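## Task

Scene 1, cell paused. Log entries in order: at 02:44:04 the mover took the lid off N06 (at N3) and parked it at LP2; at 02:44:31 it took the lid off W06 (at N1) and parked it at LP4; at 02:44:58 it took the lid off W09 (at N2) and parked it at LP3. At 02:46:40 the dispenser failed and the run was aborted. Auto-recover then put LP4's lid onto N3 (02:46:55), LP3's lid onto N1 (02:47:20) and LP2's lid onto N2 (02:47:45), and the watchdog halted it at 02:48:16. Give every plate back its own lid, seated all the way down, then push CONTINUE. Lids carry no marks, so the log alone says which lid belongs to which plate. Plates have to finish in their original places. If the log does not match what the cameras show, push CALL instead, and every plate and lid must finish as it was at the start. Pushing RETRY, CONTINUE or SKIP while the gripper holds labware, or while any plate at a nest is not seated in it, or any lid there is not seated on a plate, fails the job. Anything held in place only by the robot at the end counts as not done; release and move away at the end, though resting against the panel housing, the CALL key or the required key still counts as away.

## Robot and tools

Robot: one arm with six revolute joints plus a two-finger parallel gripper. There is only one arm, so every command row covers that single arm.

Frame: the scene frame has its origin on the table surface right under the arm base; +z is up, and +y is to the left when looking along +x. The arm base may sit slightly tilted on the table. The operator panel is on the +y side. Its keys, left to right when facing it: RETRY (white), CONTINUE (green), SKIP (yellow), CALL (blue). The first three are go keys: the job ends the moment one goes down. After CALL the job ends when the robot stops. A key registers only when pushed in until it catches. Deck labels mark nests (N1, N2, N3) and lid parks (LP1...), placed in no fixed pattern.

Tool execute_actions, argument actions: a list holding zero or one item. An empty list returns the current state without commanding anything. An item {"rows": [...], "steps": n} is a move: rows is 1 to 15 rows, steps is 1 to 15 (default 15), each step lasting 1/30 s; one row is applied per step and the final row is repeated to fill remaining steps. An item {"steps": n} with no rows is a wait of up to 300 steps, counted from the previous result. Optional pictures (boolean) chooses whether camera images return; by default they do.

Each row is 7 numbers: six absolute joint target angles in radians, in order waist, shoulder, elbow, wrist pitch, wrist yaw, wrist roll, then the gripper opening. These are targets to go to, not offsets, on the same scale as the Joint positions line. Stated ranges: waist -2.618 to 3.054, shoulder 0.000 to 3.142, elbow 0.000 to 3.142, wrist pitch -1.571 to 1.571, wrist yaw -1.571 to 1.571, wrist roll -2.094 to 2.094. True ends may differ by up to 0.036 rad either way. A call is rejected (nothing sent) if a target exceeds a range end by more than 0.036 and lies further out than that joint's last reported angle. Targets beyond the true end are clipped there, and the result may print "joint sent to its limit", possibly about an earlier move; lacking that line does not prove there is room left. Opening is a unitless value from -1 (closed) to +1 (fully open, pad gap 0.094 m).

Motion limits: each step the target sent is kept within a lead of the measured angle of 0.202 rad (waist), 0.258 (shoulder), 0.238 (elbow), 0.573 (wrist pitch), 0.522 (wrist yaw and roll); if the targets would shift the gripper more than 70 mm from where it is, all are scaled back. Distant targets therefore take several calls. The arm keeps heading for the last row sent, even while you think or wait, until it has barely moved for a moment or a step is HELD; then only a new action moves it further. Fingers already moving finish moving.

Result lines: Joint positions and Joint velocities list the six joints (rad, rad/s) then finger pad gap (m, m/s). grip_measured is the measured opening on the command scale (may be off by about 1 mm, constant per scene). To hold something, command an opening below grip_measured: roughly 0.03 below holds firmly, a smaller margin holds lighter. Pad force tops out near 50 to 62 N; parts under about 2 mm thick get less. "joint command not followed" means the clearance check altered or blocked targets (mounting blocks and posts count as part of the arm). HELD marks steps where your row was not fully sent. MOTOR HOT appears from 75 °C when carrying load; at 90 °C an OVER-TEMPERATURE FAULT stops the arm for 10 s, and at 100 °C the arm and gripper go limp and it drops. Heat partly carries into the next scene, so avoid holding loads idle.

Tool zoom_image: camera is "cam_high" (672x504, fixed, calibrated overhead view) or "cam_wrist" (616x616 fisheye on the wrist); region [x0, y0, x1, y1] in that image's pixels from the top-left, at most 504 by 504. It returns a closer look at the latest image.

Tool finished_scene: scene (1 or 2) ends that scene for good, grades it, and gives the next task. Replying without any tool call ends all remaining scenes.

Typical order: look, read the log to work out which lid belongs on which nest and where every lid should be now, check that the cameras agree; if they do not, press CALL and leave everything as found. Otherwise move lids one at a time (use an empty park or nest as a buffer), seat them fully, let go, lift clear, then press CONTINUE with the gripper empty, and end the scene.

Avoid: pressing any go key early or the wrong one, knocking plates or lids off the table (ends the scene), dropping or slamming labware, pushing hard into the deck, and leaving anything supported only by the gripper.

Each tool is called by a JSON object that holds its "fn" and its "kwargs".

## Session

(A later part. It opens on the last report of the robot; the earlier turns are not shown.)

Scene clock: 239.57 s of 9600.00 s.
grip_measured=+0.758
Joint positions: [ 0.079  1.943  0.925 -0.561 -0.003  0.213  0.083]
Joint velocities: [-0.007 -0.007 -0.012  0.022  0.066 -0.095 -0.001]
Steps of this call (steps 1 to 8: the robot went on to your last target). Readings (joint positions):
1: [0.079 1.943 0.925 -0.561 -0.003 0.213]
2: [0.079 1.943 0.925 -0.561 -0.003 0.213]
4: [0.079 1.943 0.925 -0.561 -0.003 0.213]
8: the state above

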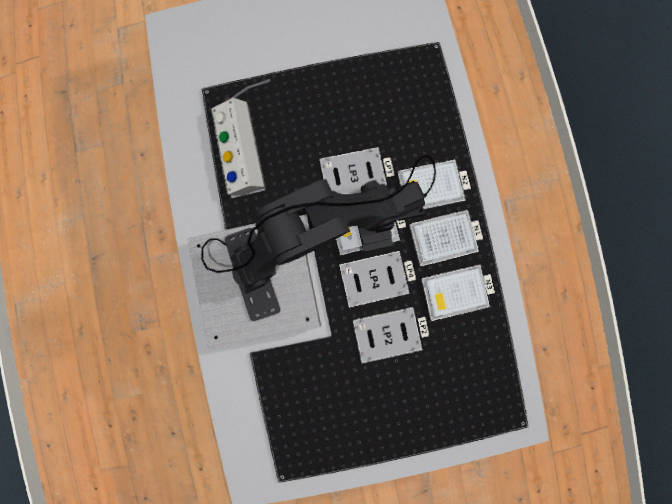

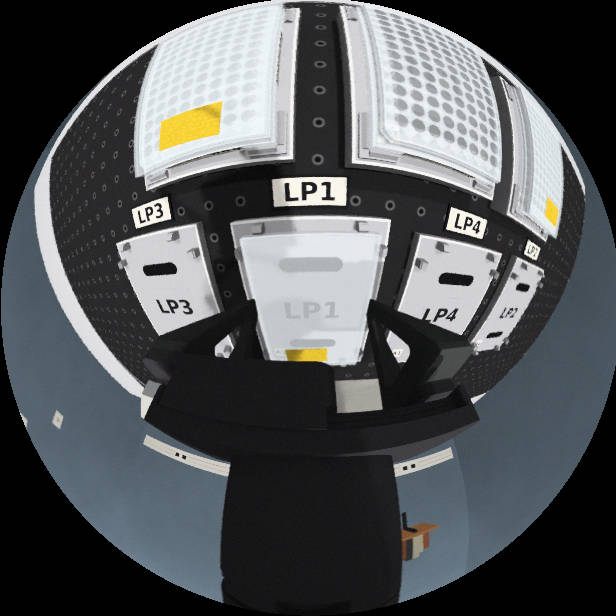

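{"fn": "execute_actions", "kwargs": {"actions": [{"rows": [[0.071, 1.958, 0.917, -0.533, 0, 0.203, 0.74], [0.071, 1.964, 0.917, -0.53, 0, 0.203, 0.74]], "steps": 12}], "pictures": false}}

{"fn": "execute_actions", "kwargs": {"actions": [{"steps": 5}]}}

{"fn": "zoom_image", "kwargs": {"camera": "cam_wrist", "region": [200, 170, 430, 370]}}

Scene clock: 242.73 s of 9600.00 s.
grip_measured=+0.758
Joint positions: [ 0.079  1.943  0.925 -0.561 -0.003  0.213  0.083]
Joint velocities: [-0.007 -0.012  0.002  0.022 -0.007 -0.007  0.   ]
Steps of this call (steps 1 to 15: the robot went on to your last target; steps 16 to 83: nothing new was sent; steps 84 to 95: all 12 steps of this action). Readings (joint positions):
84: [0.079 1.943 0.925 -0.561 -0.003 0.213]
85: [0.079 1.943 0.925 -0.561 -0.003 0.213]
87: [0.079 1.943 0.925 -0.561 -0.003 0.213]
91: [0.079 1.943 0.925 -0.561 -0.003 0.213]
95: the state above

Scene clock: 242.90 s of 9600.00 s.
grip_measured=+0.758
Joint positions: [ 0.079  1.943  0.925 -0.561 -0.003  0.213  0.083]
Joint velocities: [-0.007  0.007 -0.017 -0.007  0.007  0.022  0.   ]
Steps of this call (steps 1 to 5: the robot went on to your last target). Readings (joint positions):
1: [0.079 1.943 0.925 -0.561 -0.003 0.213]
2: [0.079 1.943 0.925 -0.561 -0.003 0.213]
4: [0.079 1.943 0.925 -0.561 -0.003 0.213]
5: the state above

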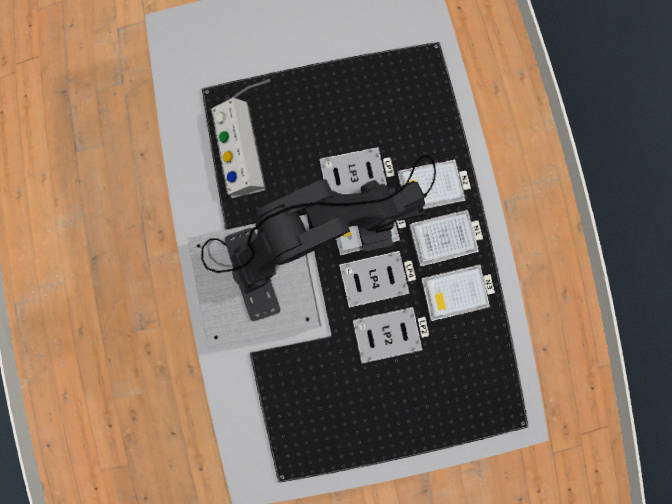

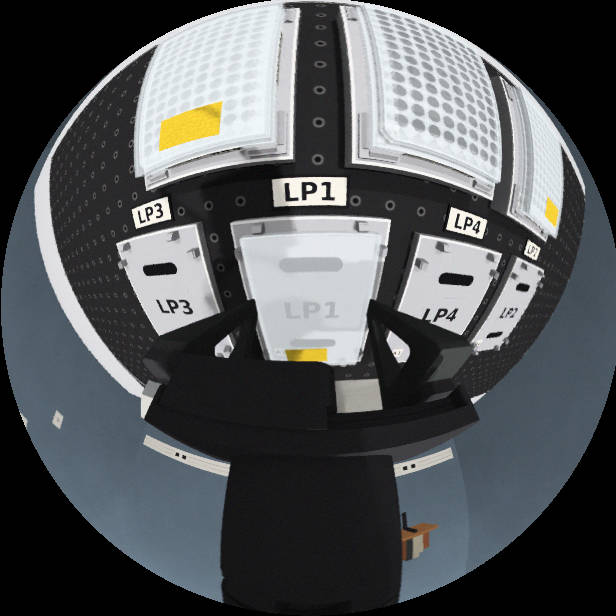

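Region (200, 170, 430, 370) of cam_wrist's 616x616 image, scaled by 2.191, with more detail than that image has; it fills the top 438 rows of this view, and the rest is white.

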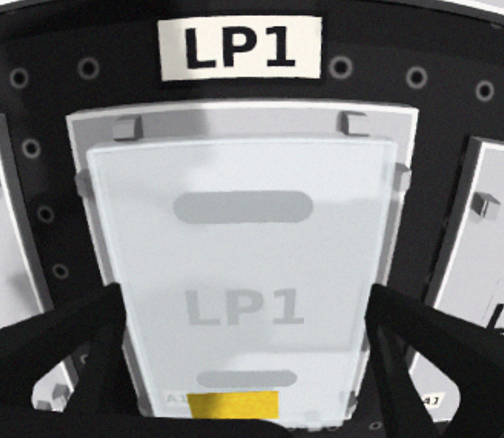

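{"fn": "execute_actions", "kwargs": {"actions": [{"rows": [[0.079, 1.935, 0.925, -0.561, 0, 0.213, 0.76], [0.079, 1.935, 0.925, -0.561, 0, 0.213, 0.78], [0.079, 1.935, 0.925, -0.561, 0, 0.213, 0.80], [0.079, 1.935, 0.925, -0.561, 0, 0.213, 0.84], [0.079, 1.935, 0.925, -0.561, 0, 0.213, 0.88], [0.079, 1.935, 0.925, -0.561, 0, 0.213, 0.94], [0.079, 1.935, 0.925, -0.561, 0, 0.213, 1.0]], "steps": 12}]}}

{"fn": "zoom_image", "kwargs": {"camera": "cam_wrist", "region": [200, 170, 430, 370]}}

Scene clock: 246.23 s of 9600.00 s.
grip_measured=+1.000
Joint positions: [ 0.079  1.943  0.925 -0.561 -0.003  0.213  0.094]
Joint velocities: [-0.002  0.007  0.007  0.037 -0.066 -0.037  0.   ]
Steps of this call (steps 1 to 15: the robot went on to your last target; steps 16 to 88: nothing new was sent; steps 89 to 100: all 12 steps of this action). Readings (joint positions):
89: [0.079 1.943 0.925 -0.561 -0.003 0.213]
90: [0.079 1.943 0.925 -0.561 -0.003 0.213]
92: [0.079 1.943 0.925 -0.561 -0.003 0.213]
96: [0.079 1.943 0.925 -0.561 -0.003 0.213]
100: the state above

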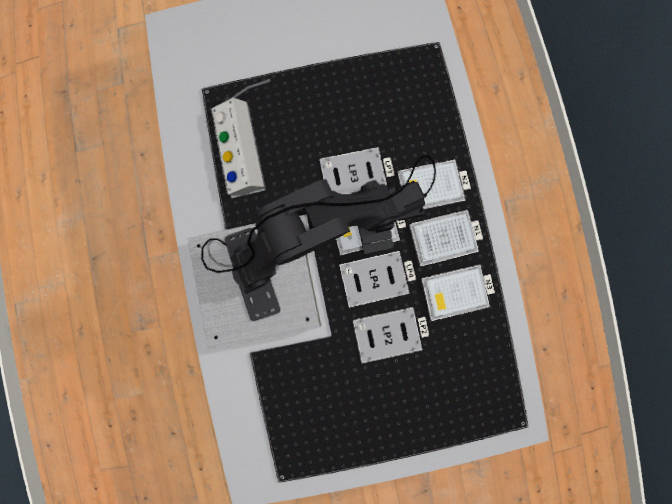

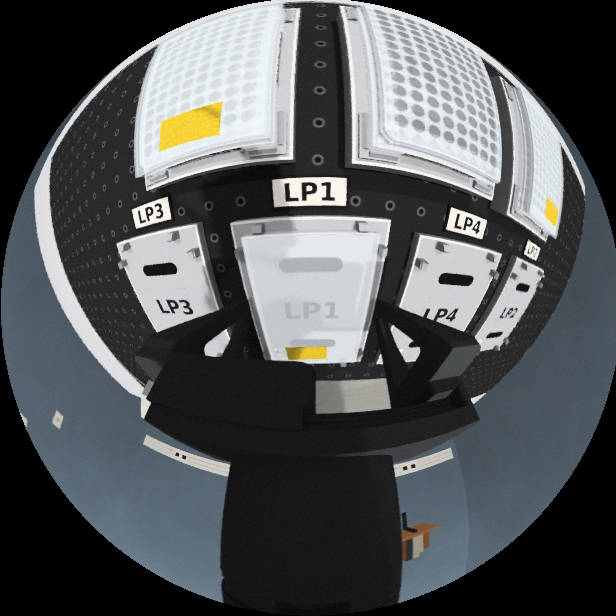

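Region (200, 170, 430, 370) of cam_wrist's 616x616 image, scaled by 2.191, with more detail than that image has; it fills the top 438 rows of this view, and the rest is white.

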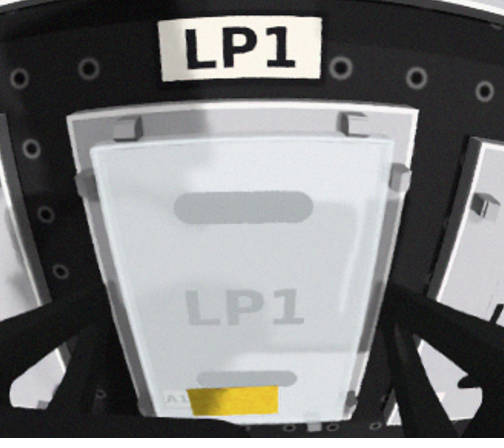

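{"fn": "execute_actions", "kwargs": {"actions": [{"rows": [[0.079, 1.91, 0.925, -0.58, 0, 0.213, 1], [0.079, 1.89, 0.93, -0.60, 0, 0.213, 1], [0.079, 1.87, 0.94, -0.62, 0, 0.213, 1], [0.079, 1.85, 0.95, -0.64, 0, 0.213, 1], [0.079, 1.83, 0.96, -0.66, 0, 0.213, 1], [0.079, 1.82, 0.97, -0.68, 0, 0.213, 1], [0.058, 1.848, 1.023, -0.708, 0, 0.194, 1], [0.037, 1.875, 1.075, -0.737, 0, 0.174, 1], [0.017, 1.903, 1.128, -0.765, 0, 0.155, 1], [-0.004, 1.930, 1.180, -0.793, 0, 0.135, 1], [-0.025, 1.958, 1.233, -0.822, 0, 0.116, 1], [-0.046, 1.985, 1.285, -0.850, 0, 0.097, 1], [-0.067, 2.013, 1.338, -0.878, 0, 0.077, 1], [-0.087, 2.040, 1.390, -0.907, 0, 0.058, 1], [-0.108, 2.068, 1.443, -0.935, 0, 0.038, 1]], "steps": 15}], "pictures": false}}

{"fn": "execute_actions", "kwargs": {"actions": [{"rows": [[-0.129, 2.095, 1.495, -0.963, 0, 0.019, 1], [-0.150, 2.123, 1.548, -0.992, 0, -0.001, 1], [-0.170, 2.150, 1.600, -1.020, 0, -0.020, 1], [-0.198, 2.191, 1.662, -1.040, 0, -0.047, 1], [-0.225, 2.233, 1.724, -1.059, 0, -0.074, 1], [-0.253, 2.274, 1.786, -1.079, 0, -0.102, 1], [-0.278, 2.311, 1.843, -1.097, 0, -0.126, 1], [-0.303, 2.349, 1.899, -1.114, 0, -0.151, 1], [-0.326, 2.383, 1.950, -1.130, 0, -0.173, 1], [-0.348, 2.416, 2.001, -1.146, 0, -0.195, 1], [-0.368, 2.446, 2.046, -1.161, 0, -0.215, 1], [-0.386, 2.473, 2.086, -1.173, 0, -0.232, 1], [-0.401, 2.495, 2.120, -1.184, 0, -0.247, 1], [-0.413, 2.514, 2.148, -1.193, 0, -0.260, 1], [-0.421, 2.525, 2.165, -1.198, 0, -0.267, 1]], "steps": 15}], "pictures": false}}

{"fn": "execute_actions", "kwargs": {"actions": [{"steps": 15}]}}

{"fn": "zoom_image", "kwargs": {"camera": "cam_wrist", "region": [200, 200, 430, 370]}}

Scene clock: 266.93 s of 9600.00 s.
grip_measured=+1.000
Joint positions: [-0.059  2.004  1.344 -0.809 -0.006  0.114  0.094]
Joint velocities: [-0.652  0.784  1.58  -0.593  0.007 -0.476  0.   ]
Steps of this call (steps 1 to 15: the robot went on to your last target; steps 16 to 90: nothing new was sent; then 17.20 s passed at rest; steps 91 to 105: all 15 steps of this action). Readings (joint positions):
91: [0.079 1.943 0.925 -0.561 -0.003 0.213]
92: [0.079 1.941 0.925 -0.563 -0.003 0.213]
94: [0.079 1.924 0.925 -0.581 -0.003 0.213]
98: [0.073 1.874 0.970 -0.664 -0.004 0.206]
105: the state above

Scene clock: 267.43 s of 9600.00 s.
grip_measured=+1.000
Joint positions: [-0.406  2.498  2.099 -1.11  -0.002 -0.192  0.094]
Joint velocities: [-0.491  0.584  0.735 -0.344 -0.007 -0.462  0.   ]
Steps of this call (steps 1 to 15: all 15 steps of this action). Readings (joint positions):
1: [-0.082 2.032 1.397 -0.831 -0.006 0.097]
2: [-0.104 2.060 1.450 -0.855 -0.006 0.079]
4: [-0.147 2.120 1.553 -0.908 -0.005 0.042]
8: [-0.242 2.271 1.788 -1.003 -0.005 -0.047]
15: the state above

Scene clock: 267.93 s of 9600.00 s.
grip_measured=+1.000
Joint positions: [-0.425  2.531  2.138 -1.179  0.005 -0.258  0.094]
Joint velocities: [-0.002 -0.007 -0.002 -0.022 -0.081  0.007  0.   ]
Steps of this call (steps 1 to 15: the robot went on to your last target). Readings (joint positions):
1: [-0.421 2.514 2.118 -1.120 0.000 -0.206]
2: [-0.432 2.523 2.127 -1.128 0.002 -0.216]
4: [-0.442 2.531 2.130 -1.146 0.005 -0.232]
8: [-0.434 2.531 2.134 -1.170 0.005 -0.249]
15: the state above

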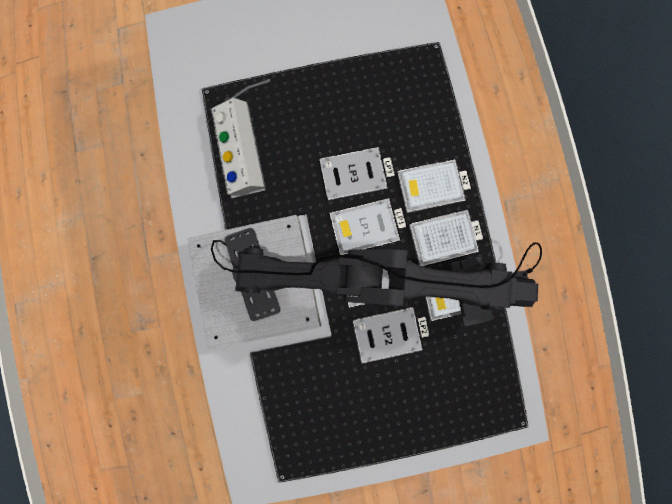

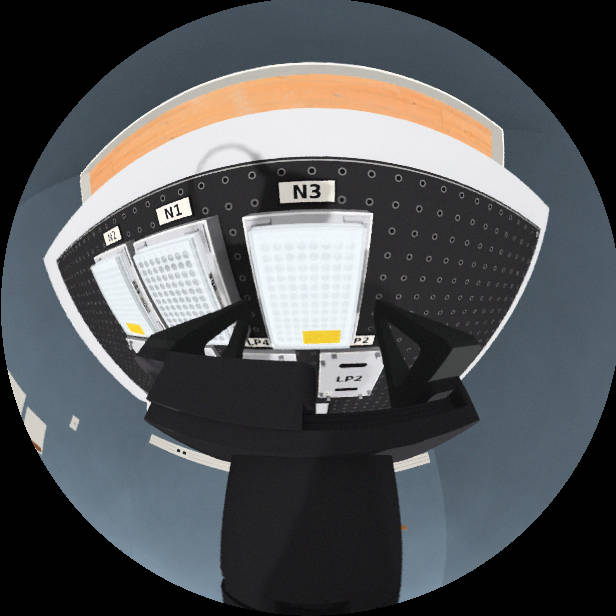

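Region (200, 200, 430, 370) of cam_wrist's 616x616 image, scaled by 2.191, with more detail than that image has; it fills the top 373 rows of this view, and the rest is white.

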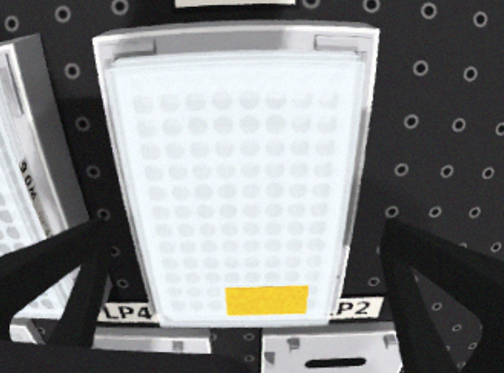

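{"fn": "execute_actions", "kwargs": {"actions": []}}

Scene clock: 276.20 s of 9600.00 s.
grip_measured=+1.000
Joint positions: [-0.425  2.531  2.138 -1.181  0.005 -0.261  0.094]
Joint velocities: [-0.007 -0.002  0.012  0.022  0.022 -0.066  0.   ]
Steps of this call (steps 1 to 15: the robot went on to your last target; steps 16 to 90: nothing new was sent; then 5.27 s passed at rest). Readings (joint positions):
1: [-0.425 2.531 2.138 -1.179 0.005 -0.259]
2: [-0.425 2.531 2.138 -1.180 0.005 -0.259]
4: [-0.425 2.531 2.138 -1.181 0.005 -0.260]
8: [-0.425 2.531 2.138 -1.181 0.005 -0.260]
90: the state above
The arm was judged still, so your last target was given up. Only a new action makes it travel on or press farther. Fingers that are still opening or closing keep moving.

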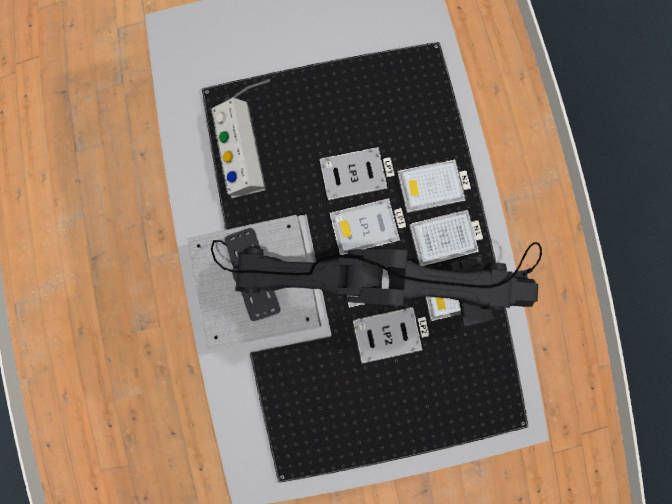

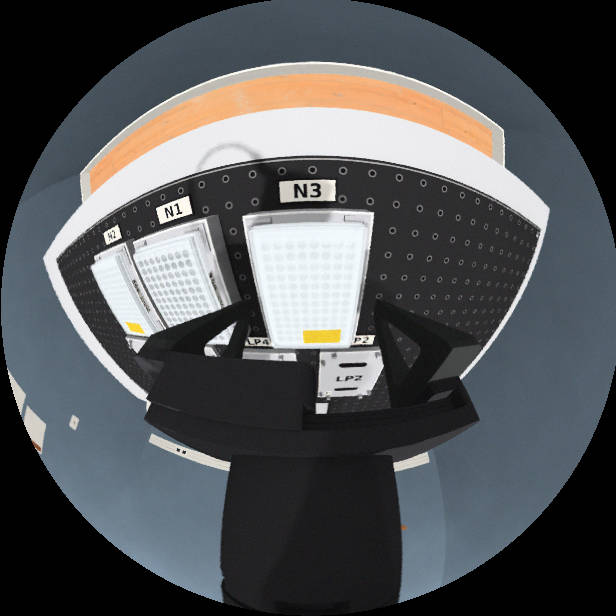

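{"fn": "execute_actions", "kwargs": {"actions": [{"rows": [[-0.425,2.531,2.130,-1.170,0.005,-0.265,1],[-0.425,2.531,2.124,-1.160,0.005,-0.268,1],[-0.425,2.531,2.118,-1.152,0.005,-0.270,1],[-0.425,2.531,2.112,-1.145,0.005,-0.272,1],[-0.425,2.531,2.106,-1.138,0.005,-0.274,1],[-0.425,2.531,2.100,-1.132,0.005,-0.276,1],[-0.425,2.531,2.095,-1.126,0.005,-0.278,1],[-0.425,2.531,2.090,-1.120,0.005,-0.28,1],[-0.425,2.531,2.088,-1.118,0.005,-0.28,1]], "steps": 15}], "pictures": false}}

{"fn": "execute_actions", "kwargs": {"actions": [{"steps": 10}]}}

{"fn": "zoom_image", "kwargs": {"camera": "cam_wrist", "region": [200, 200, 430, 370]}}

Scene clock: 280.37 s of 9600.00 s.
grip_measured=+1.000
Joint positions: [-0.425  2.531  2.093 -1.145  0.005 -0.272  0.094]
Joint velocities: [ 0.002 -0.017 -0.007  0.022 -0.007 -0.051  0.   ]
Steps of this call (steps 1 to 90: nothing new was sent; then 0.67 s passed at rest; steps 91 to 105: all 15 steps of this action). Readings (joint positions):
91: [-0.425 2.531 2.138 -1.181 0.005 -0.261]
92: [-0.425 2.531 2.138 -1.181 0.005 -0.261]
94: [-0.425 2.531 2.132 -1.176 0.005 -0.262]
98: [-0.425 2.531 2.107 -1.159 0.005 -0.267]
105: the state above

Scene clock: 280.70 s of 9600.00 s.
grip_measured=+1.000
Joint positions: [-0.425  2.531  2.093 -1.139  0.005 -0.273  0.094]
Joint velocities: [-0.007  0.002 -0.012  0.037  0.051  0.007  0.   ]
Steps of this call (steps 1 to 10: the robot went on to your last target). Readings (joint positions):
1: [-0.425 2.531 2.093 -1.143 0.005 -0.272]
2: [-0.425 2.531 2.093 -1.142 0.005 -0.273]
4: [-0.425 2.531 2.093 -1.141 0.005 -0.273]
8: [-0.425 2.531 2.093 -1.140 0.005 -0.273]
10: the state above

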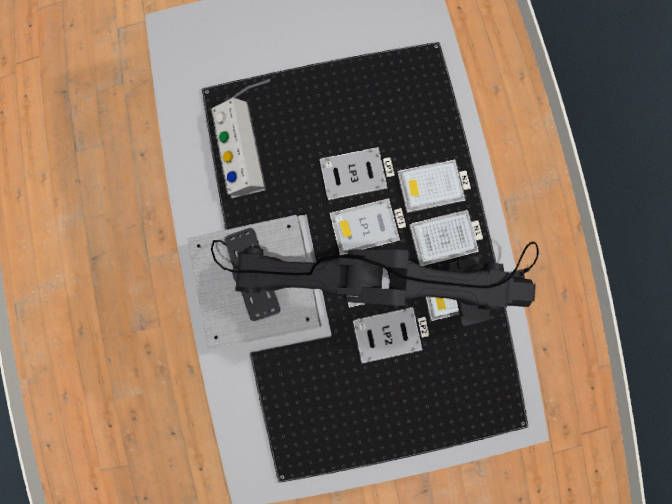

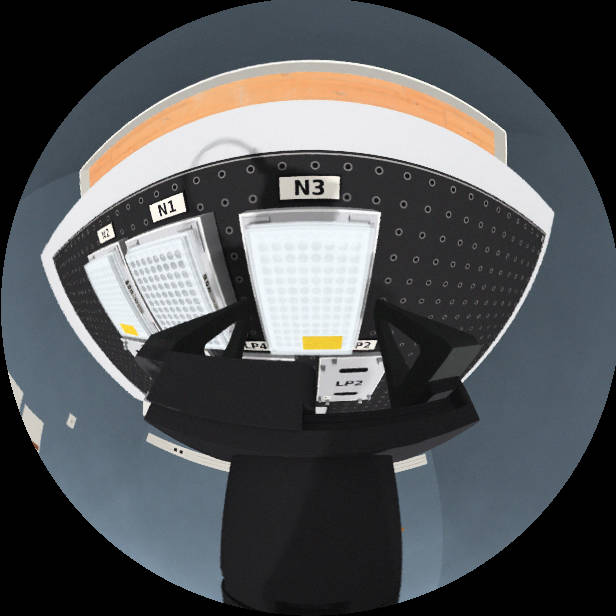

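Region (200, 200, 430, 370) of cam_wrist's 616x616 image, scaled by 2.191, with more detail than that image has; it fills the top 373 rows of this view, and the rest is white.

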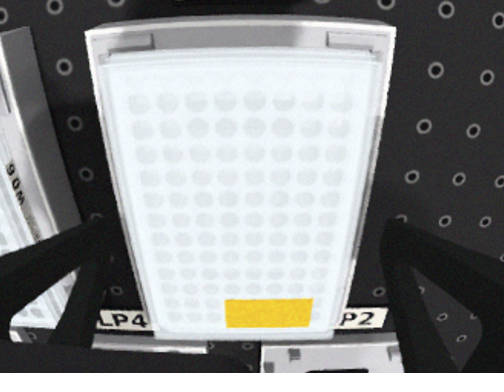

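{"fn": "execute_actions", "kwargs": {"actions": [{"rows": [[-0.425,2.531,2.084,-1.128,0.005,-0.28,1],[-0.425,2.531,2.078,-1.120,0.005,-0.28,1],[-0.425,2.531,2.073,-1.112,0.005,-0.28,1],[-0.425,2.531,2.068,-1.104,0.005,-0.28,1],[-0.425,2.531,2.063,-1.097,0.005,-0.28,1],[-0.425,2.531,2.058,-1.090,0.005,-0.28,1],[-0.425,2.531,2.054,-1.084,0.005,-0.28,1],[-0.425,2.531,2.052,-1.080,0.005,-0.28,1]], "steps": 15}], "pictures": false}}

{"fn": "execute_actions", "kwargs": {"actions": [{"steps": 10}]}}

{"fn": "zoom_image", "kwargs": {"camera": "cam_wrist", "region": [200, 200, 430, 370]}}

Scene clock: 285.97 s of 9600.00 s.
grip_measured=+1.000
Joint positions: [-0.425  2.531  2.058 -1.105  0.005 -0.273  0.094]
Joint velocities: [0.007 0.007 0.002 0.081 0.007 0.022 0.   ]
Steps of this call (steps 1 to 15: the robot went on to your last target; steps 16 to 90: nothing new was sent; then 1.77 s passed at rest; steps 91 to 105: all 15 steps of this action). Readings (joint positions):
91: [-0.425 2.531 2.093 -1.139 0.005 -0.273]
92: [-0.425 2.531 2.093 -1.139 0.005 -0.273]
94: [-0.425 2.531 2.088 -1.134 0.005 -0.273]
98: [-0.425 2.531 2.066 -1.118 0.005 -0.273]
105: the state above

Scene clock: 286.30 s of 9600.00 s.
grip_measured=+1.000
Joint positions: [-0.425  2.531  2.058 -1.101  0.005 -0.273  0.094]
Joint velocities: [-0.012 -0.017 -0.012  0.022 -0.037 -0.022  0.   ]
Steps of this call (steps 1 to 10: the robot went on to your last target). Readings (joint positions):
1: [-0.425 2.531 2.058 -1.104 0.005 -0.273]
2: [-0.425 2.531 2.058 -1.104 0.005 -0.273]
4: [-0.425 2.531 2.058 -1.102 0.005 -0.273]
8: [-0.425 2.531 2.058 -1.102 0.005 -0.273]
10: the state above

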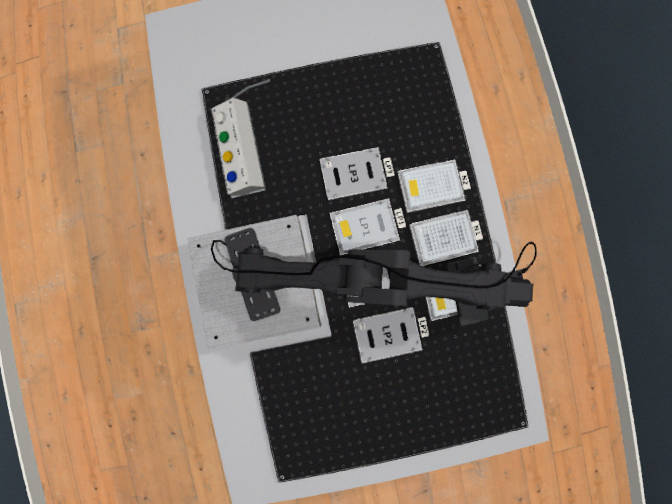

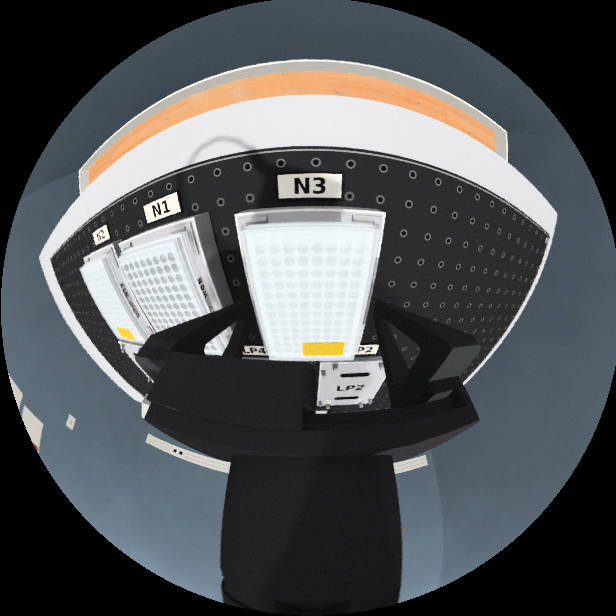

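Region (200, 200, 430, 370) of cam_wrist's 616x616 image, scaled by 2.191, with more detail than that image has; it fills the top 373 rows of this view, and the rest is white.

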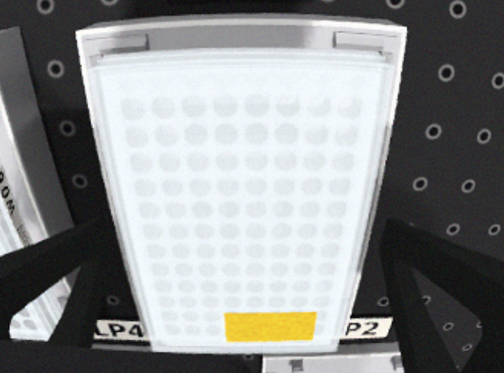

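{"fn": "execute_actions", "kwargs": {"actions": [{"rows": [[-0.425,2.531,2.048,-1.085,0.005,-0.28,1],[-0.425,2.531,2.043,-1.076,0.005,-0.28,1],[-0.425,2.531,2.040,-1.068,0.005,-0.28,1]], "steps": 15}], "pictures": false}}

{"fn": "execute_actions", "kwargs": {"actions": [{"steps": 6}]}}

{"fn": "zoom_image", "kwargs": {"camera": "cam_wrist", "region": [200, 200, 430, 370]}}

Scene clock: 289.17 s of 9600.00 s.
grip_measured=+1.000
Joint positions: [-0.425  2.531  2.047 -1.09   0.005 -0.273  0.094]
Joint velocities: [ 0.007  0.007 -0.012 -0.037  0.051  0.051  0.   ]
Steps of this call (steps 1 to 15: the robot went on to your last target; steps 16 to 71: nothing new was sent; steps 72 to 86: all 15 steps of this action). Readings (joint positions):
72: [-0.425 2.531 2.058 -1.101 0.005 -0.273]
73: [-0.425 2.531 2.058 -1.101 0.005 -0.273]
75: [-0.425 2.531 2.054 -1.096 0.005 -0.273]
79: [-0.425 2.531 2.048 -1.092 0.005 -0.273]
86: the state above

Scene clock: 289.37 s of 9600.00 s.
grip_measured=+1.000
Joint positions: [-0.425  2.531  2.047 -1.089  0.005 -0.273  0.094]
Joint velocities: [-0.002  0.002 -0.002 -0.022  0.095  0.022  0.   ]
Steps of this call (steps 1 to 6: the robot went on to your last target). Readings (joint positions):
1: [-0.425 2.531 2.047 -1.089 0.005 -0.273]
2: [-0.425 2.531 2.047 -1.089 0.005 -0.273]
4: [-0.425 2.531 2.047 -1.089 0.005 -0.273]
6: the state above

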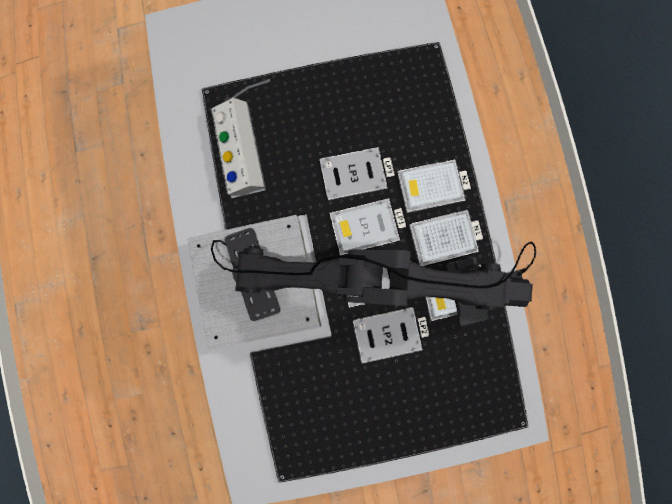

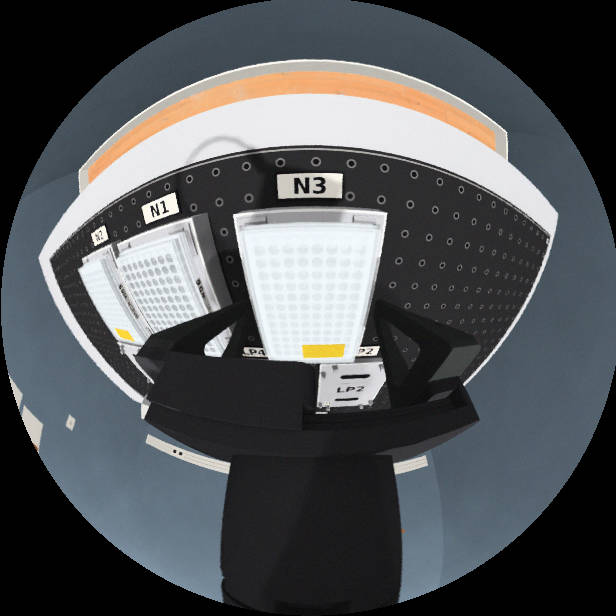

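Region (200, 200, 430, 370) of cam_wrist's 616x616 image, scaled by 2.191, with more detail than that image has; it fills the top 373 rows of this view, and the rest is white.

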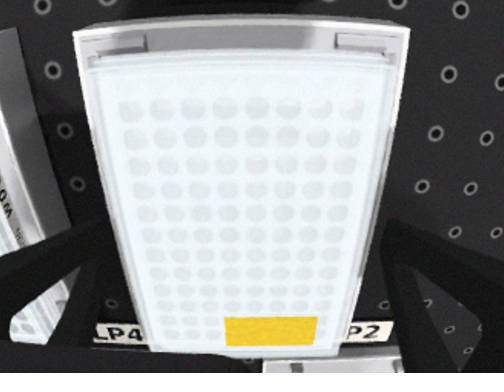

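{"fn": "execute_actions", "kwargs": {"actions": [{"rows": [[-0.425,2.531,2.047,-1.089,0.005,-0.273,0.96],[-0.425,2.531,2.047,-1.089,0.005,-0.273,0.93],[-0.425,2.531,2.047,-1.089,0.005,-0.273,0.90],[-0.425,2.531,2.047,-1.089,0.005,-0.273,0.88],[-0.425,2.531,2.047,-1.089,0.005,-0.273,0.86],[-0.425,2.531,2.047,-1.089,0.005,-0.273,0.84],[-0.425,2.531,2.047,-1.089,0.005,-0.273,0.82],[-0.425,2.531,2.047,-1.089,0.005,-0.273,0.81],[-0.425,2.531,2.047,-1.089,0.005,-0.273,0.80],[-0.425,2.531,2.047,-1.089,0.005,-0.273,0.79],[-0.425,2.531,2.047,-1.089,0.005,-0.273,0.78],[-0.425,2.531,2.047,-1.089,0.005,-0.273,0.77],[-0.425,2.531,2.047,-1.089,0.005,-0.273,0.76],[-0.425,2.531,2.047,-1.089,0.005,-0.273,0.75],[-0.425,2.531,2.047,-1.089,0.005,-0.273,0.74]], "steps": 15}], "pictures": false}}

{"fn": "execute_actions", "kwargs": {"actions": [{"steps": 12}]}}

{"fn": "zoom_image", "kwargs": {"camera": "cam_wrist", "region": [200, 200, 430, 370]}}

Scene clock: 296.13 s of 9600.00 s.
grip_measured=+0.746
Joint positions: [-0.425  2.531  2.047 -1.089  0.005 -0.273  0.082]
Joint velocities: [-0.002 -0.002 -0.012 -0.051 -0.007 -0.022 -0.011]
Steps of this call (steps 1 to 15: the robot went on to your last target; steps 16 to 90: nothing new was sent; then 3.27 s passed at rest; steps 91 to 105: all 15 steps of this action). Readings (joint positions):
91: [-0.425 2.531 2.047 -1.089 0.005 -0.273]
92: [-0.425 2.531 2.047 -1.089 0.005 -0.273]
94: [-0.425 2.531 2.047 -1.089 0.005 -0.273]
98: [-0.425 2.531 2.047 -1.089 0.005 -0.273]
105: the state above

Scene clock: 296.53 s of 9600.00 s.
grip_measured=+0.742
Joint positions: [-0.425  2.531  2.047 -1.089  0.005 -0.273  0.082]
Joint velocities: [ 0.022 -0.007  0.017  0.007  0.022 -0.051  0.001]
Steps of this call (steps 1 to 12: the robot went on to your last target). Readings (joint positions):
1: [-0.425 2.531 2.047 -1.089 0.005 -0.273]
2: [-0.425 2.531 2.047 -1.089 0.005 -0.273]
4: [-0.425 2.531 2.047 -1.089 0.005 -0.273]
8: [-0.425 2.531 2.047 -1.089 0.005 -0.273]
12: the state above

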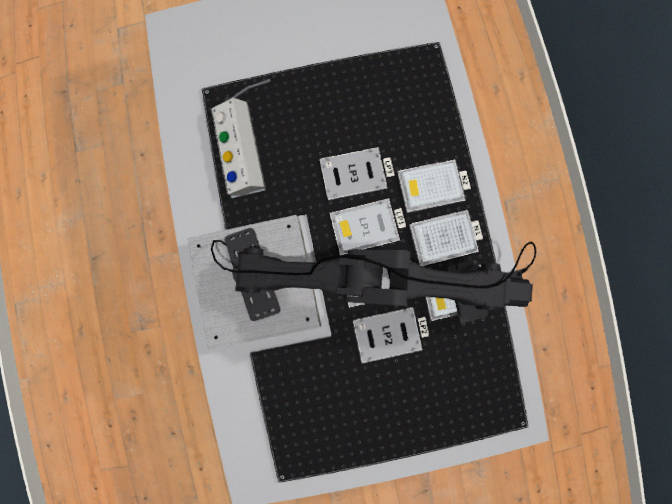

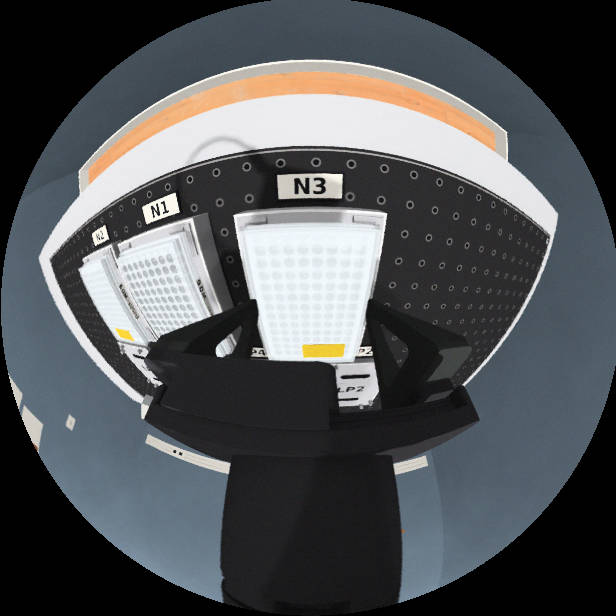

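Region (200, 200, 430, 370) of cam_wrist's 616x616 image, scaled by 2.191, with more detail than that image has; it fills the top 373 rows of this view, and the rest is white.

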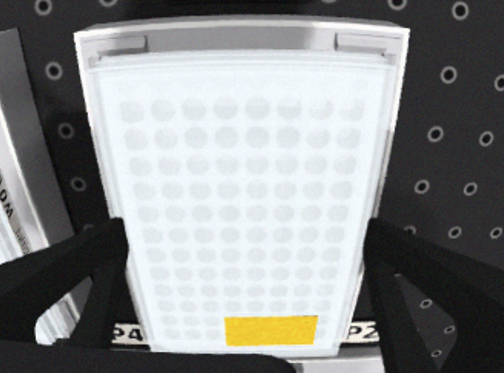

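{"fn": "execute_actions", "kwargs": {"actions": [{"rows": [[-0.425,2.531,2.047,-1.089,0.005,-0.273,0.85],[-0.425,2.531,2.047,-1.089,0.005,-0.273,0.95],[-0.425,2.531,2.047,-1.089,0.005,-0.273,1.0],[-0.425,2.531,2.047,-1.089,0.005,-0.273,1.0],[-0.425,2.531,2.047,-1.089,0.005,-0.273,1.0],[-0.425,2.531,2.047,-1.089,0.005,-0.273,1.0],[-0.425,2.531,2.047,-1.089,0.005,-0.273,1.0],[-0.425,2.531,2.047,-1.089,0.005,-0.273,1.0],[-0.425,2.531,2.038,-1.075,0.005,-0.273,1.0],[-0.425,2.531,2.032,-1.066,0.005,-0.273,1.0],[-0.425,2.531,2.027,-1.058,0.005,-0.273,1.0],[-0.425,2.531,2.022,-1.052,0.005,-0.273,1.0],[-0.425,2.531,2.018,-1.047,0.005,-0.273,1.0],[-0.425,2.531,2.016,-1.044,0.005,-0.273,1.0]], "steps": 15}], "pictures": false}}

{"fn": "execute_actions", "kwargs": {"actions": [{"steps": 14}]}}

{"fn": "zoom_image", "kwargs": {"camera": "cam_wrist", "region": [200, 200, 430, 370]}}

Scene clock: 304.30 s of 9600.00 s.
grip_measured=+1.000
Joint positions: [-0.425  2.531  2.028 -1.073  0.005 -0.273  0.094]
Joint velocities: [-0.012 -0.002 -0.12   0.081  0.022 -0.066  0.   ]
Steps of this call (steps 1 to 15: the robot went on to your last target; steps 16 to 90: nothing new was sent; then 4.27 s passed at rest; steps 91 to 105: all 15 steps of this action). Readings (joint positions):
91: [-0.425 2.531 2.047 -1.089 0.005 -0.273]
92: [-0.425 2.531 2.047 -1.089 0.005 -0.273]
94: [-0.425 2.531 2.047 -1.089 0.005 -0.273]
98: [-0.425 2.531 2.047 -1.089 0.005 -0.273]
105: the state above

Scene clock: 304.77 s of 9600.00 s.
grip_measured=+1.000
Joint positions: [-0.425  2.531  2.022 -1.065  0.005 -0.273  0.094]
Joint velocities: [-0.007  0.002  0.002  0.037 -0.037 -0.066  0.   ]
Steps of this call (steps 1 to 14: the robot went on to your last target). Readings (joint positions):
1: [-0.425 2.531 2.024 -1.073 0.005 -0.273]
2: [-0.425 2.531 2.023 -1.072 0.005 -0.273]
4: [-0.425 2.531 2.022 -1.071 0.005 -0.273]
8: [-0.425 2.531 2.022 -1.067 0.005 -0.273]
14: the state above

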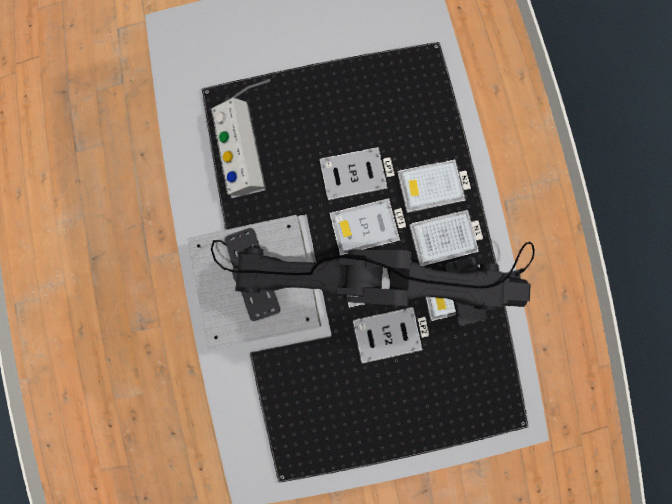

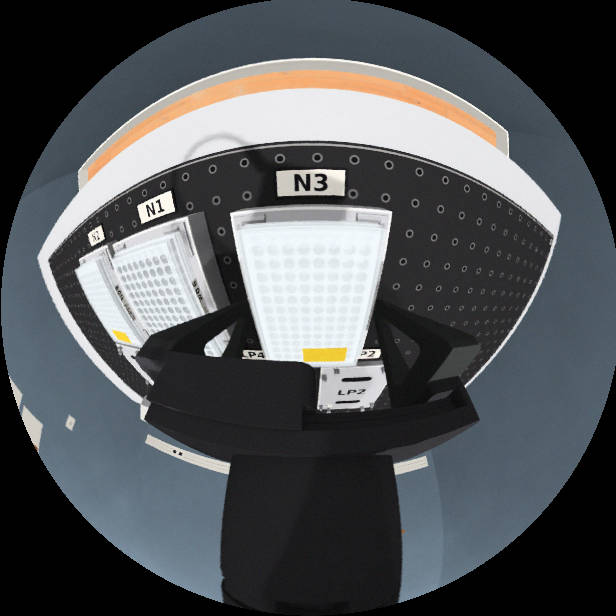

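Region (200, 200, 430, 370) of cam_wrist's 616x616 image, scaled by 2.191, with more detail than that image has; it fills the top 373 rows of this view, and the rest is white.

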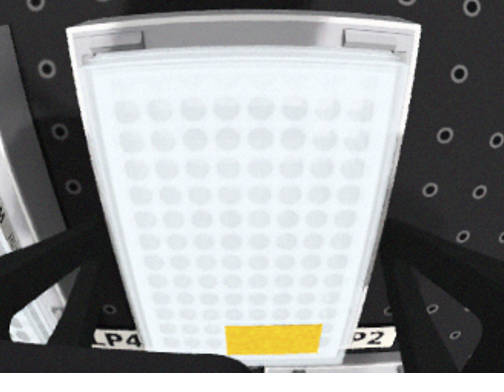

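{"fn": "execute_actions", "kwargs": {"actions": [{"rows": [[-0.425,2.531,2.022,-1.065,0.005,-0.273,0.96],[-0.425,2.531,2.022,-1.065,0.005,-0.273,0.93],[-0.425,2.531,2.022,-1.065,0.005,-0.273,0.90],[-0.425,2.531,2.022,-1.065,0.005,-0.273,0.88],[-0.425,2.531,2.022,-1.065,0.005,-0.273,0.86],[-0.425,2.531,2.022,-1.065,0.005,-0.273,0.84],[-0.425,2.531,2.022,-1.065,0.005,-0.273,0.82],[-0.425,2.531,2.022,-1.065,0.005,-0.273,0.81],[-0.425,2.531,2.022,-1.065,0.005,-0.273,0.80],[-0.425,2.531,2.022,-1.065,0.005,-0.273,0.79],[-0.425,2.531,2.022,-1.065,0.005,-0.273,0.78],[-0.425,2.531,2.022,-1.065,0.005,-0.273,0.77],[-0.425,2.531,2.022,-1.065,0.005,-0.273,0.76],[-0.425,2.531,2.022,-1.065,0.005,-0.273,0.75],[-0.425,2.531,2.022,-1.065,0.005,-0.273,0.74]], "steps": 15}], "pictures": false}}

{"fn": "execute_actions", "kwargs": {"actions": [{"steps": 12}]}}

{"fn": "zoom_image", "kwargs": {"camera": "cam_wrist", "region": [200, 200, 430, 370]}}

Scene clock: 308.77 s of 9600.00 s.
grip_measured=+0.780
Joint positions: [-0.425  2.531  2.022 -1.065  0.005 -0.273  0.084]
Joint velocities: [-0.007 -0.012 -0.012 -0.022 -0.007 -0.007  0.   ]
Steps of this call (steps 1 to 15: the robot went on to your last target; steps 16 to 90: nothing new was sent; then 0.50 s passed at rest; steps 91 to 105: all 15 steps of this action). Readings (joint positions):
91: [-0.425 2.531 2.022 -1.065 0.005 -0.273]
92: [-0.425 2.531 2.022 -1.065 0.005 -0.273]
94: [-0.425 2.531 2.022 -1.065 0.005 -0.273]
98: [-0.425 2.531 2.022 -1.065 0.005 -0.273]
105: the state above

Scene clock: 309.17 s of 9600.00 s.
grip_measured=+0.780
Joint positions: [-0.425  2.531  2.022 -1.065  0.005 -0.273  0.084]
Joint velocities: [-0.012  0.002 -0.007 -0.022 -0.037  0.007 -0.001]
Steps of this call (steps 1 to 12: the robot went on to your last target). Readings (joint positions):
1: [-0.425 2.531 2.022 -1.065 0.005 -0.273]
2: [-0.425 2.531 2.022 -1.065 0.005 -0.273]
4: [-0.425 2.531 2.022 -1.065 0.005 -0.273]
8: [-0.425 2.531 2.022 -1.065 0.005 -0.273]
12: the state above

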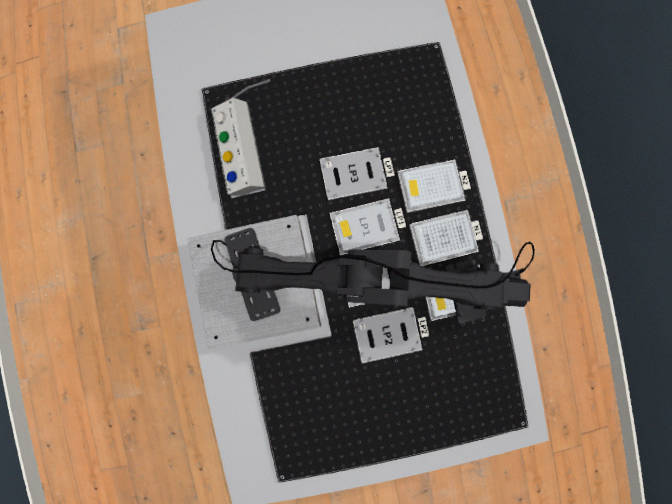

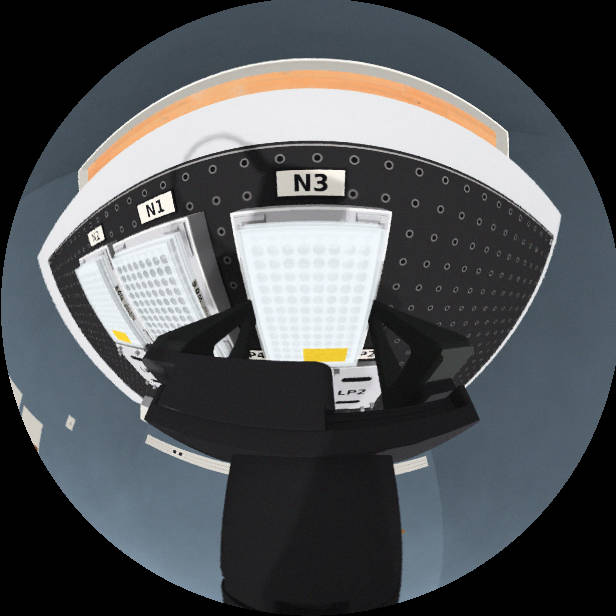

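Region (200, 200, 430, 370) of cam_wrist's 616x616 image, scaled by 2.191, with more detail than that image has; it fills the top 373 rows of this view, and the rest is white.

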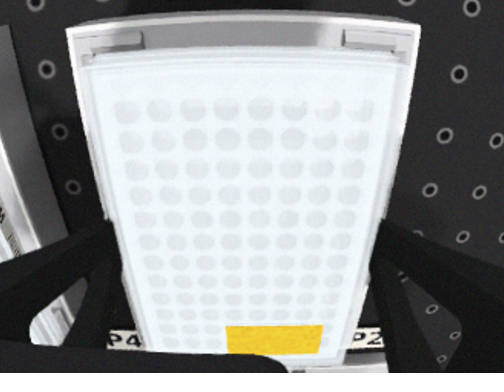

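{"fn": "execute_actions", "kwargs": {"actions": [{"rows": [[-0.425,2.531,2.040,-1.080,0.005,-0.273,0.74],[-0.425,2.531,2.048,-1.088,0.005,-0.273,0.74],[-0.425,2.531,2.056,-1.096,0.005,-0.273,0.74],[-0.425,2.531,2.064,-1.104,0.005,-0.273,0.74],[-0.425,2.531,2.072,-1.112,0.005,-0.273,0.74],[-0.425,2.531,2.081,-1.121,0.005,-0.273,0.74],[-0.425,2.531,2.090,-1.130,0.005,-0.273,0.74],[-0.425,2.531,2.100,-1.140,0.005,-0.273,0.74],[-0.425,2.531,2.110,-1.150,0.005,-0.273,0.74],[-0.425,2.531,2.120,-1.160,0.005,-0.273,0.74],[-0.425,2.531,2.130,-1.170,0.005,-0.273,0.74],[-0.425,2.531,2.138,-1.178,0.005,-0.273,0.74],[-0.425,2.531,2.145,-1.185,0.005,-0.273,0.74],[-0.425,2.531,2.150,-1.190,0.005,-0.273,0.74]], "steps": 15}], "pictures": false}}

{"fn": "execute_actions", "kwargs": {"actions": [{"steps": 8}]}}

Scene clock: 315.67 s of 9600.00 s.
grip_measured=+0.780
Joint positions: [-0.425  2.531  2.119 -1.146  0.005 -0.273  0.084]
Joint velocities: [-0.002  0.002  0.154 -0.168 -0.081  0.007  0.   ]
Steps of this call (steps 1 to 15: the robot went on to your last target; steps 16 to 90: nothing new was sent; then 3.00 s passed at rest; steps 91 to 105: all 15 steps of this action). Readings (joint positions):
91: [-0.425 2.531 2.022 -1.065 0.005 -0.273]
92: [-0.425 2.531 2.022 -1.065 0.005 -0.273]
94: [-0.425 2.531 2.024 -1.072 0.005 -0.273]
98: [-0.425 2.531 2.053 -1.098 0.005 -0.273]
105: the state above

Scene clock: 315.93 s of 9600.00 s.
grip_measured=+0.780
Joint positions: [-0.425  2.531  2.126 -1.169  0.005 -0.273  0.084]
Joint velocities: [-0.007 -0.007  0.002 -0.051  0.037 -0.037  0.   ]
Steps of this call (steps 1 to 8: the robot went on to your last target). Readings (joint positions):
1: [-0.425 2.531 2.124 -1.150 0.005 -0.273]
2: [-0.425 2.531 2.125 -1.154 0.005 -0.273]
4: [-0.425 2.531 2.126 -1.160 0.005 -0.273]
8: the state above

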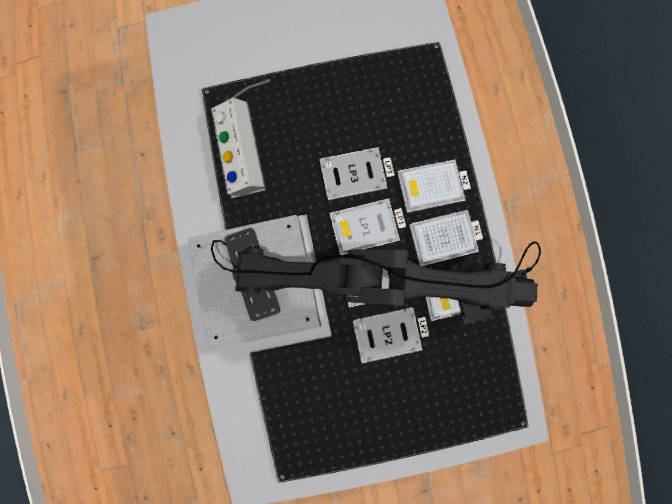

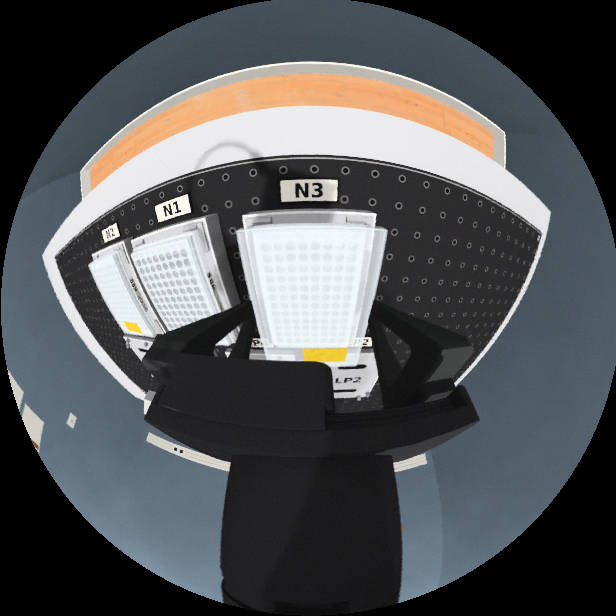

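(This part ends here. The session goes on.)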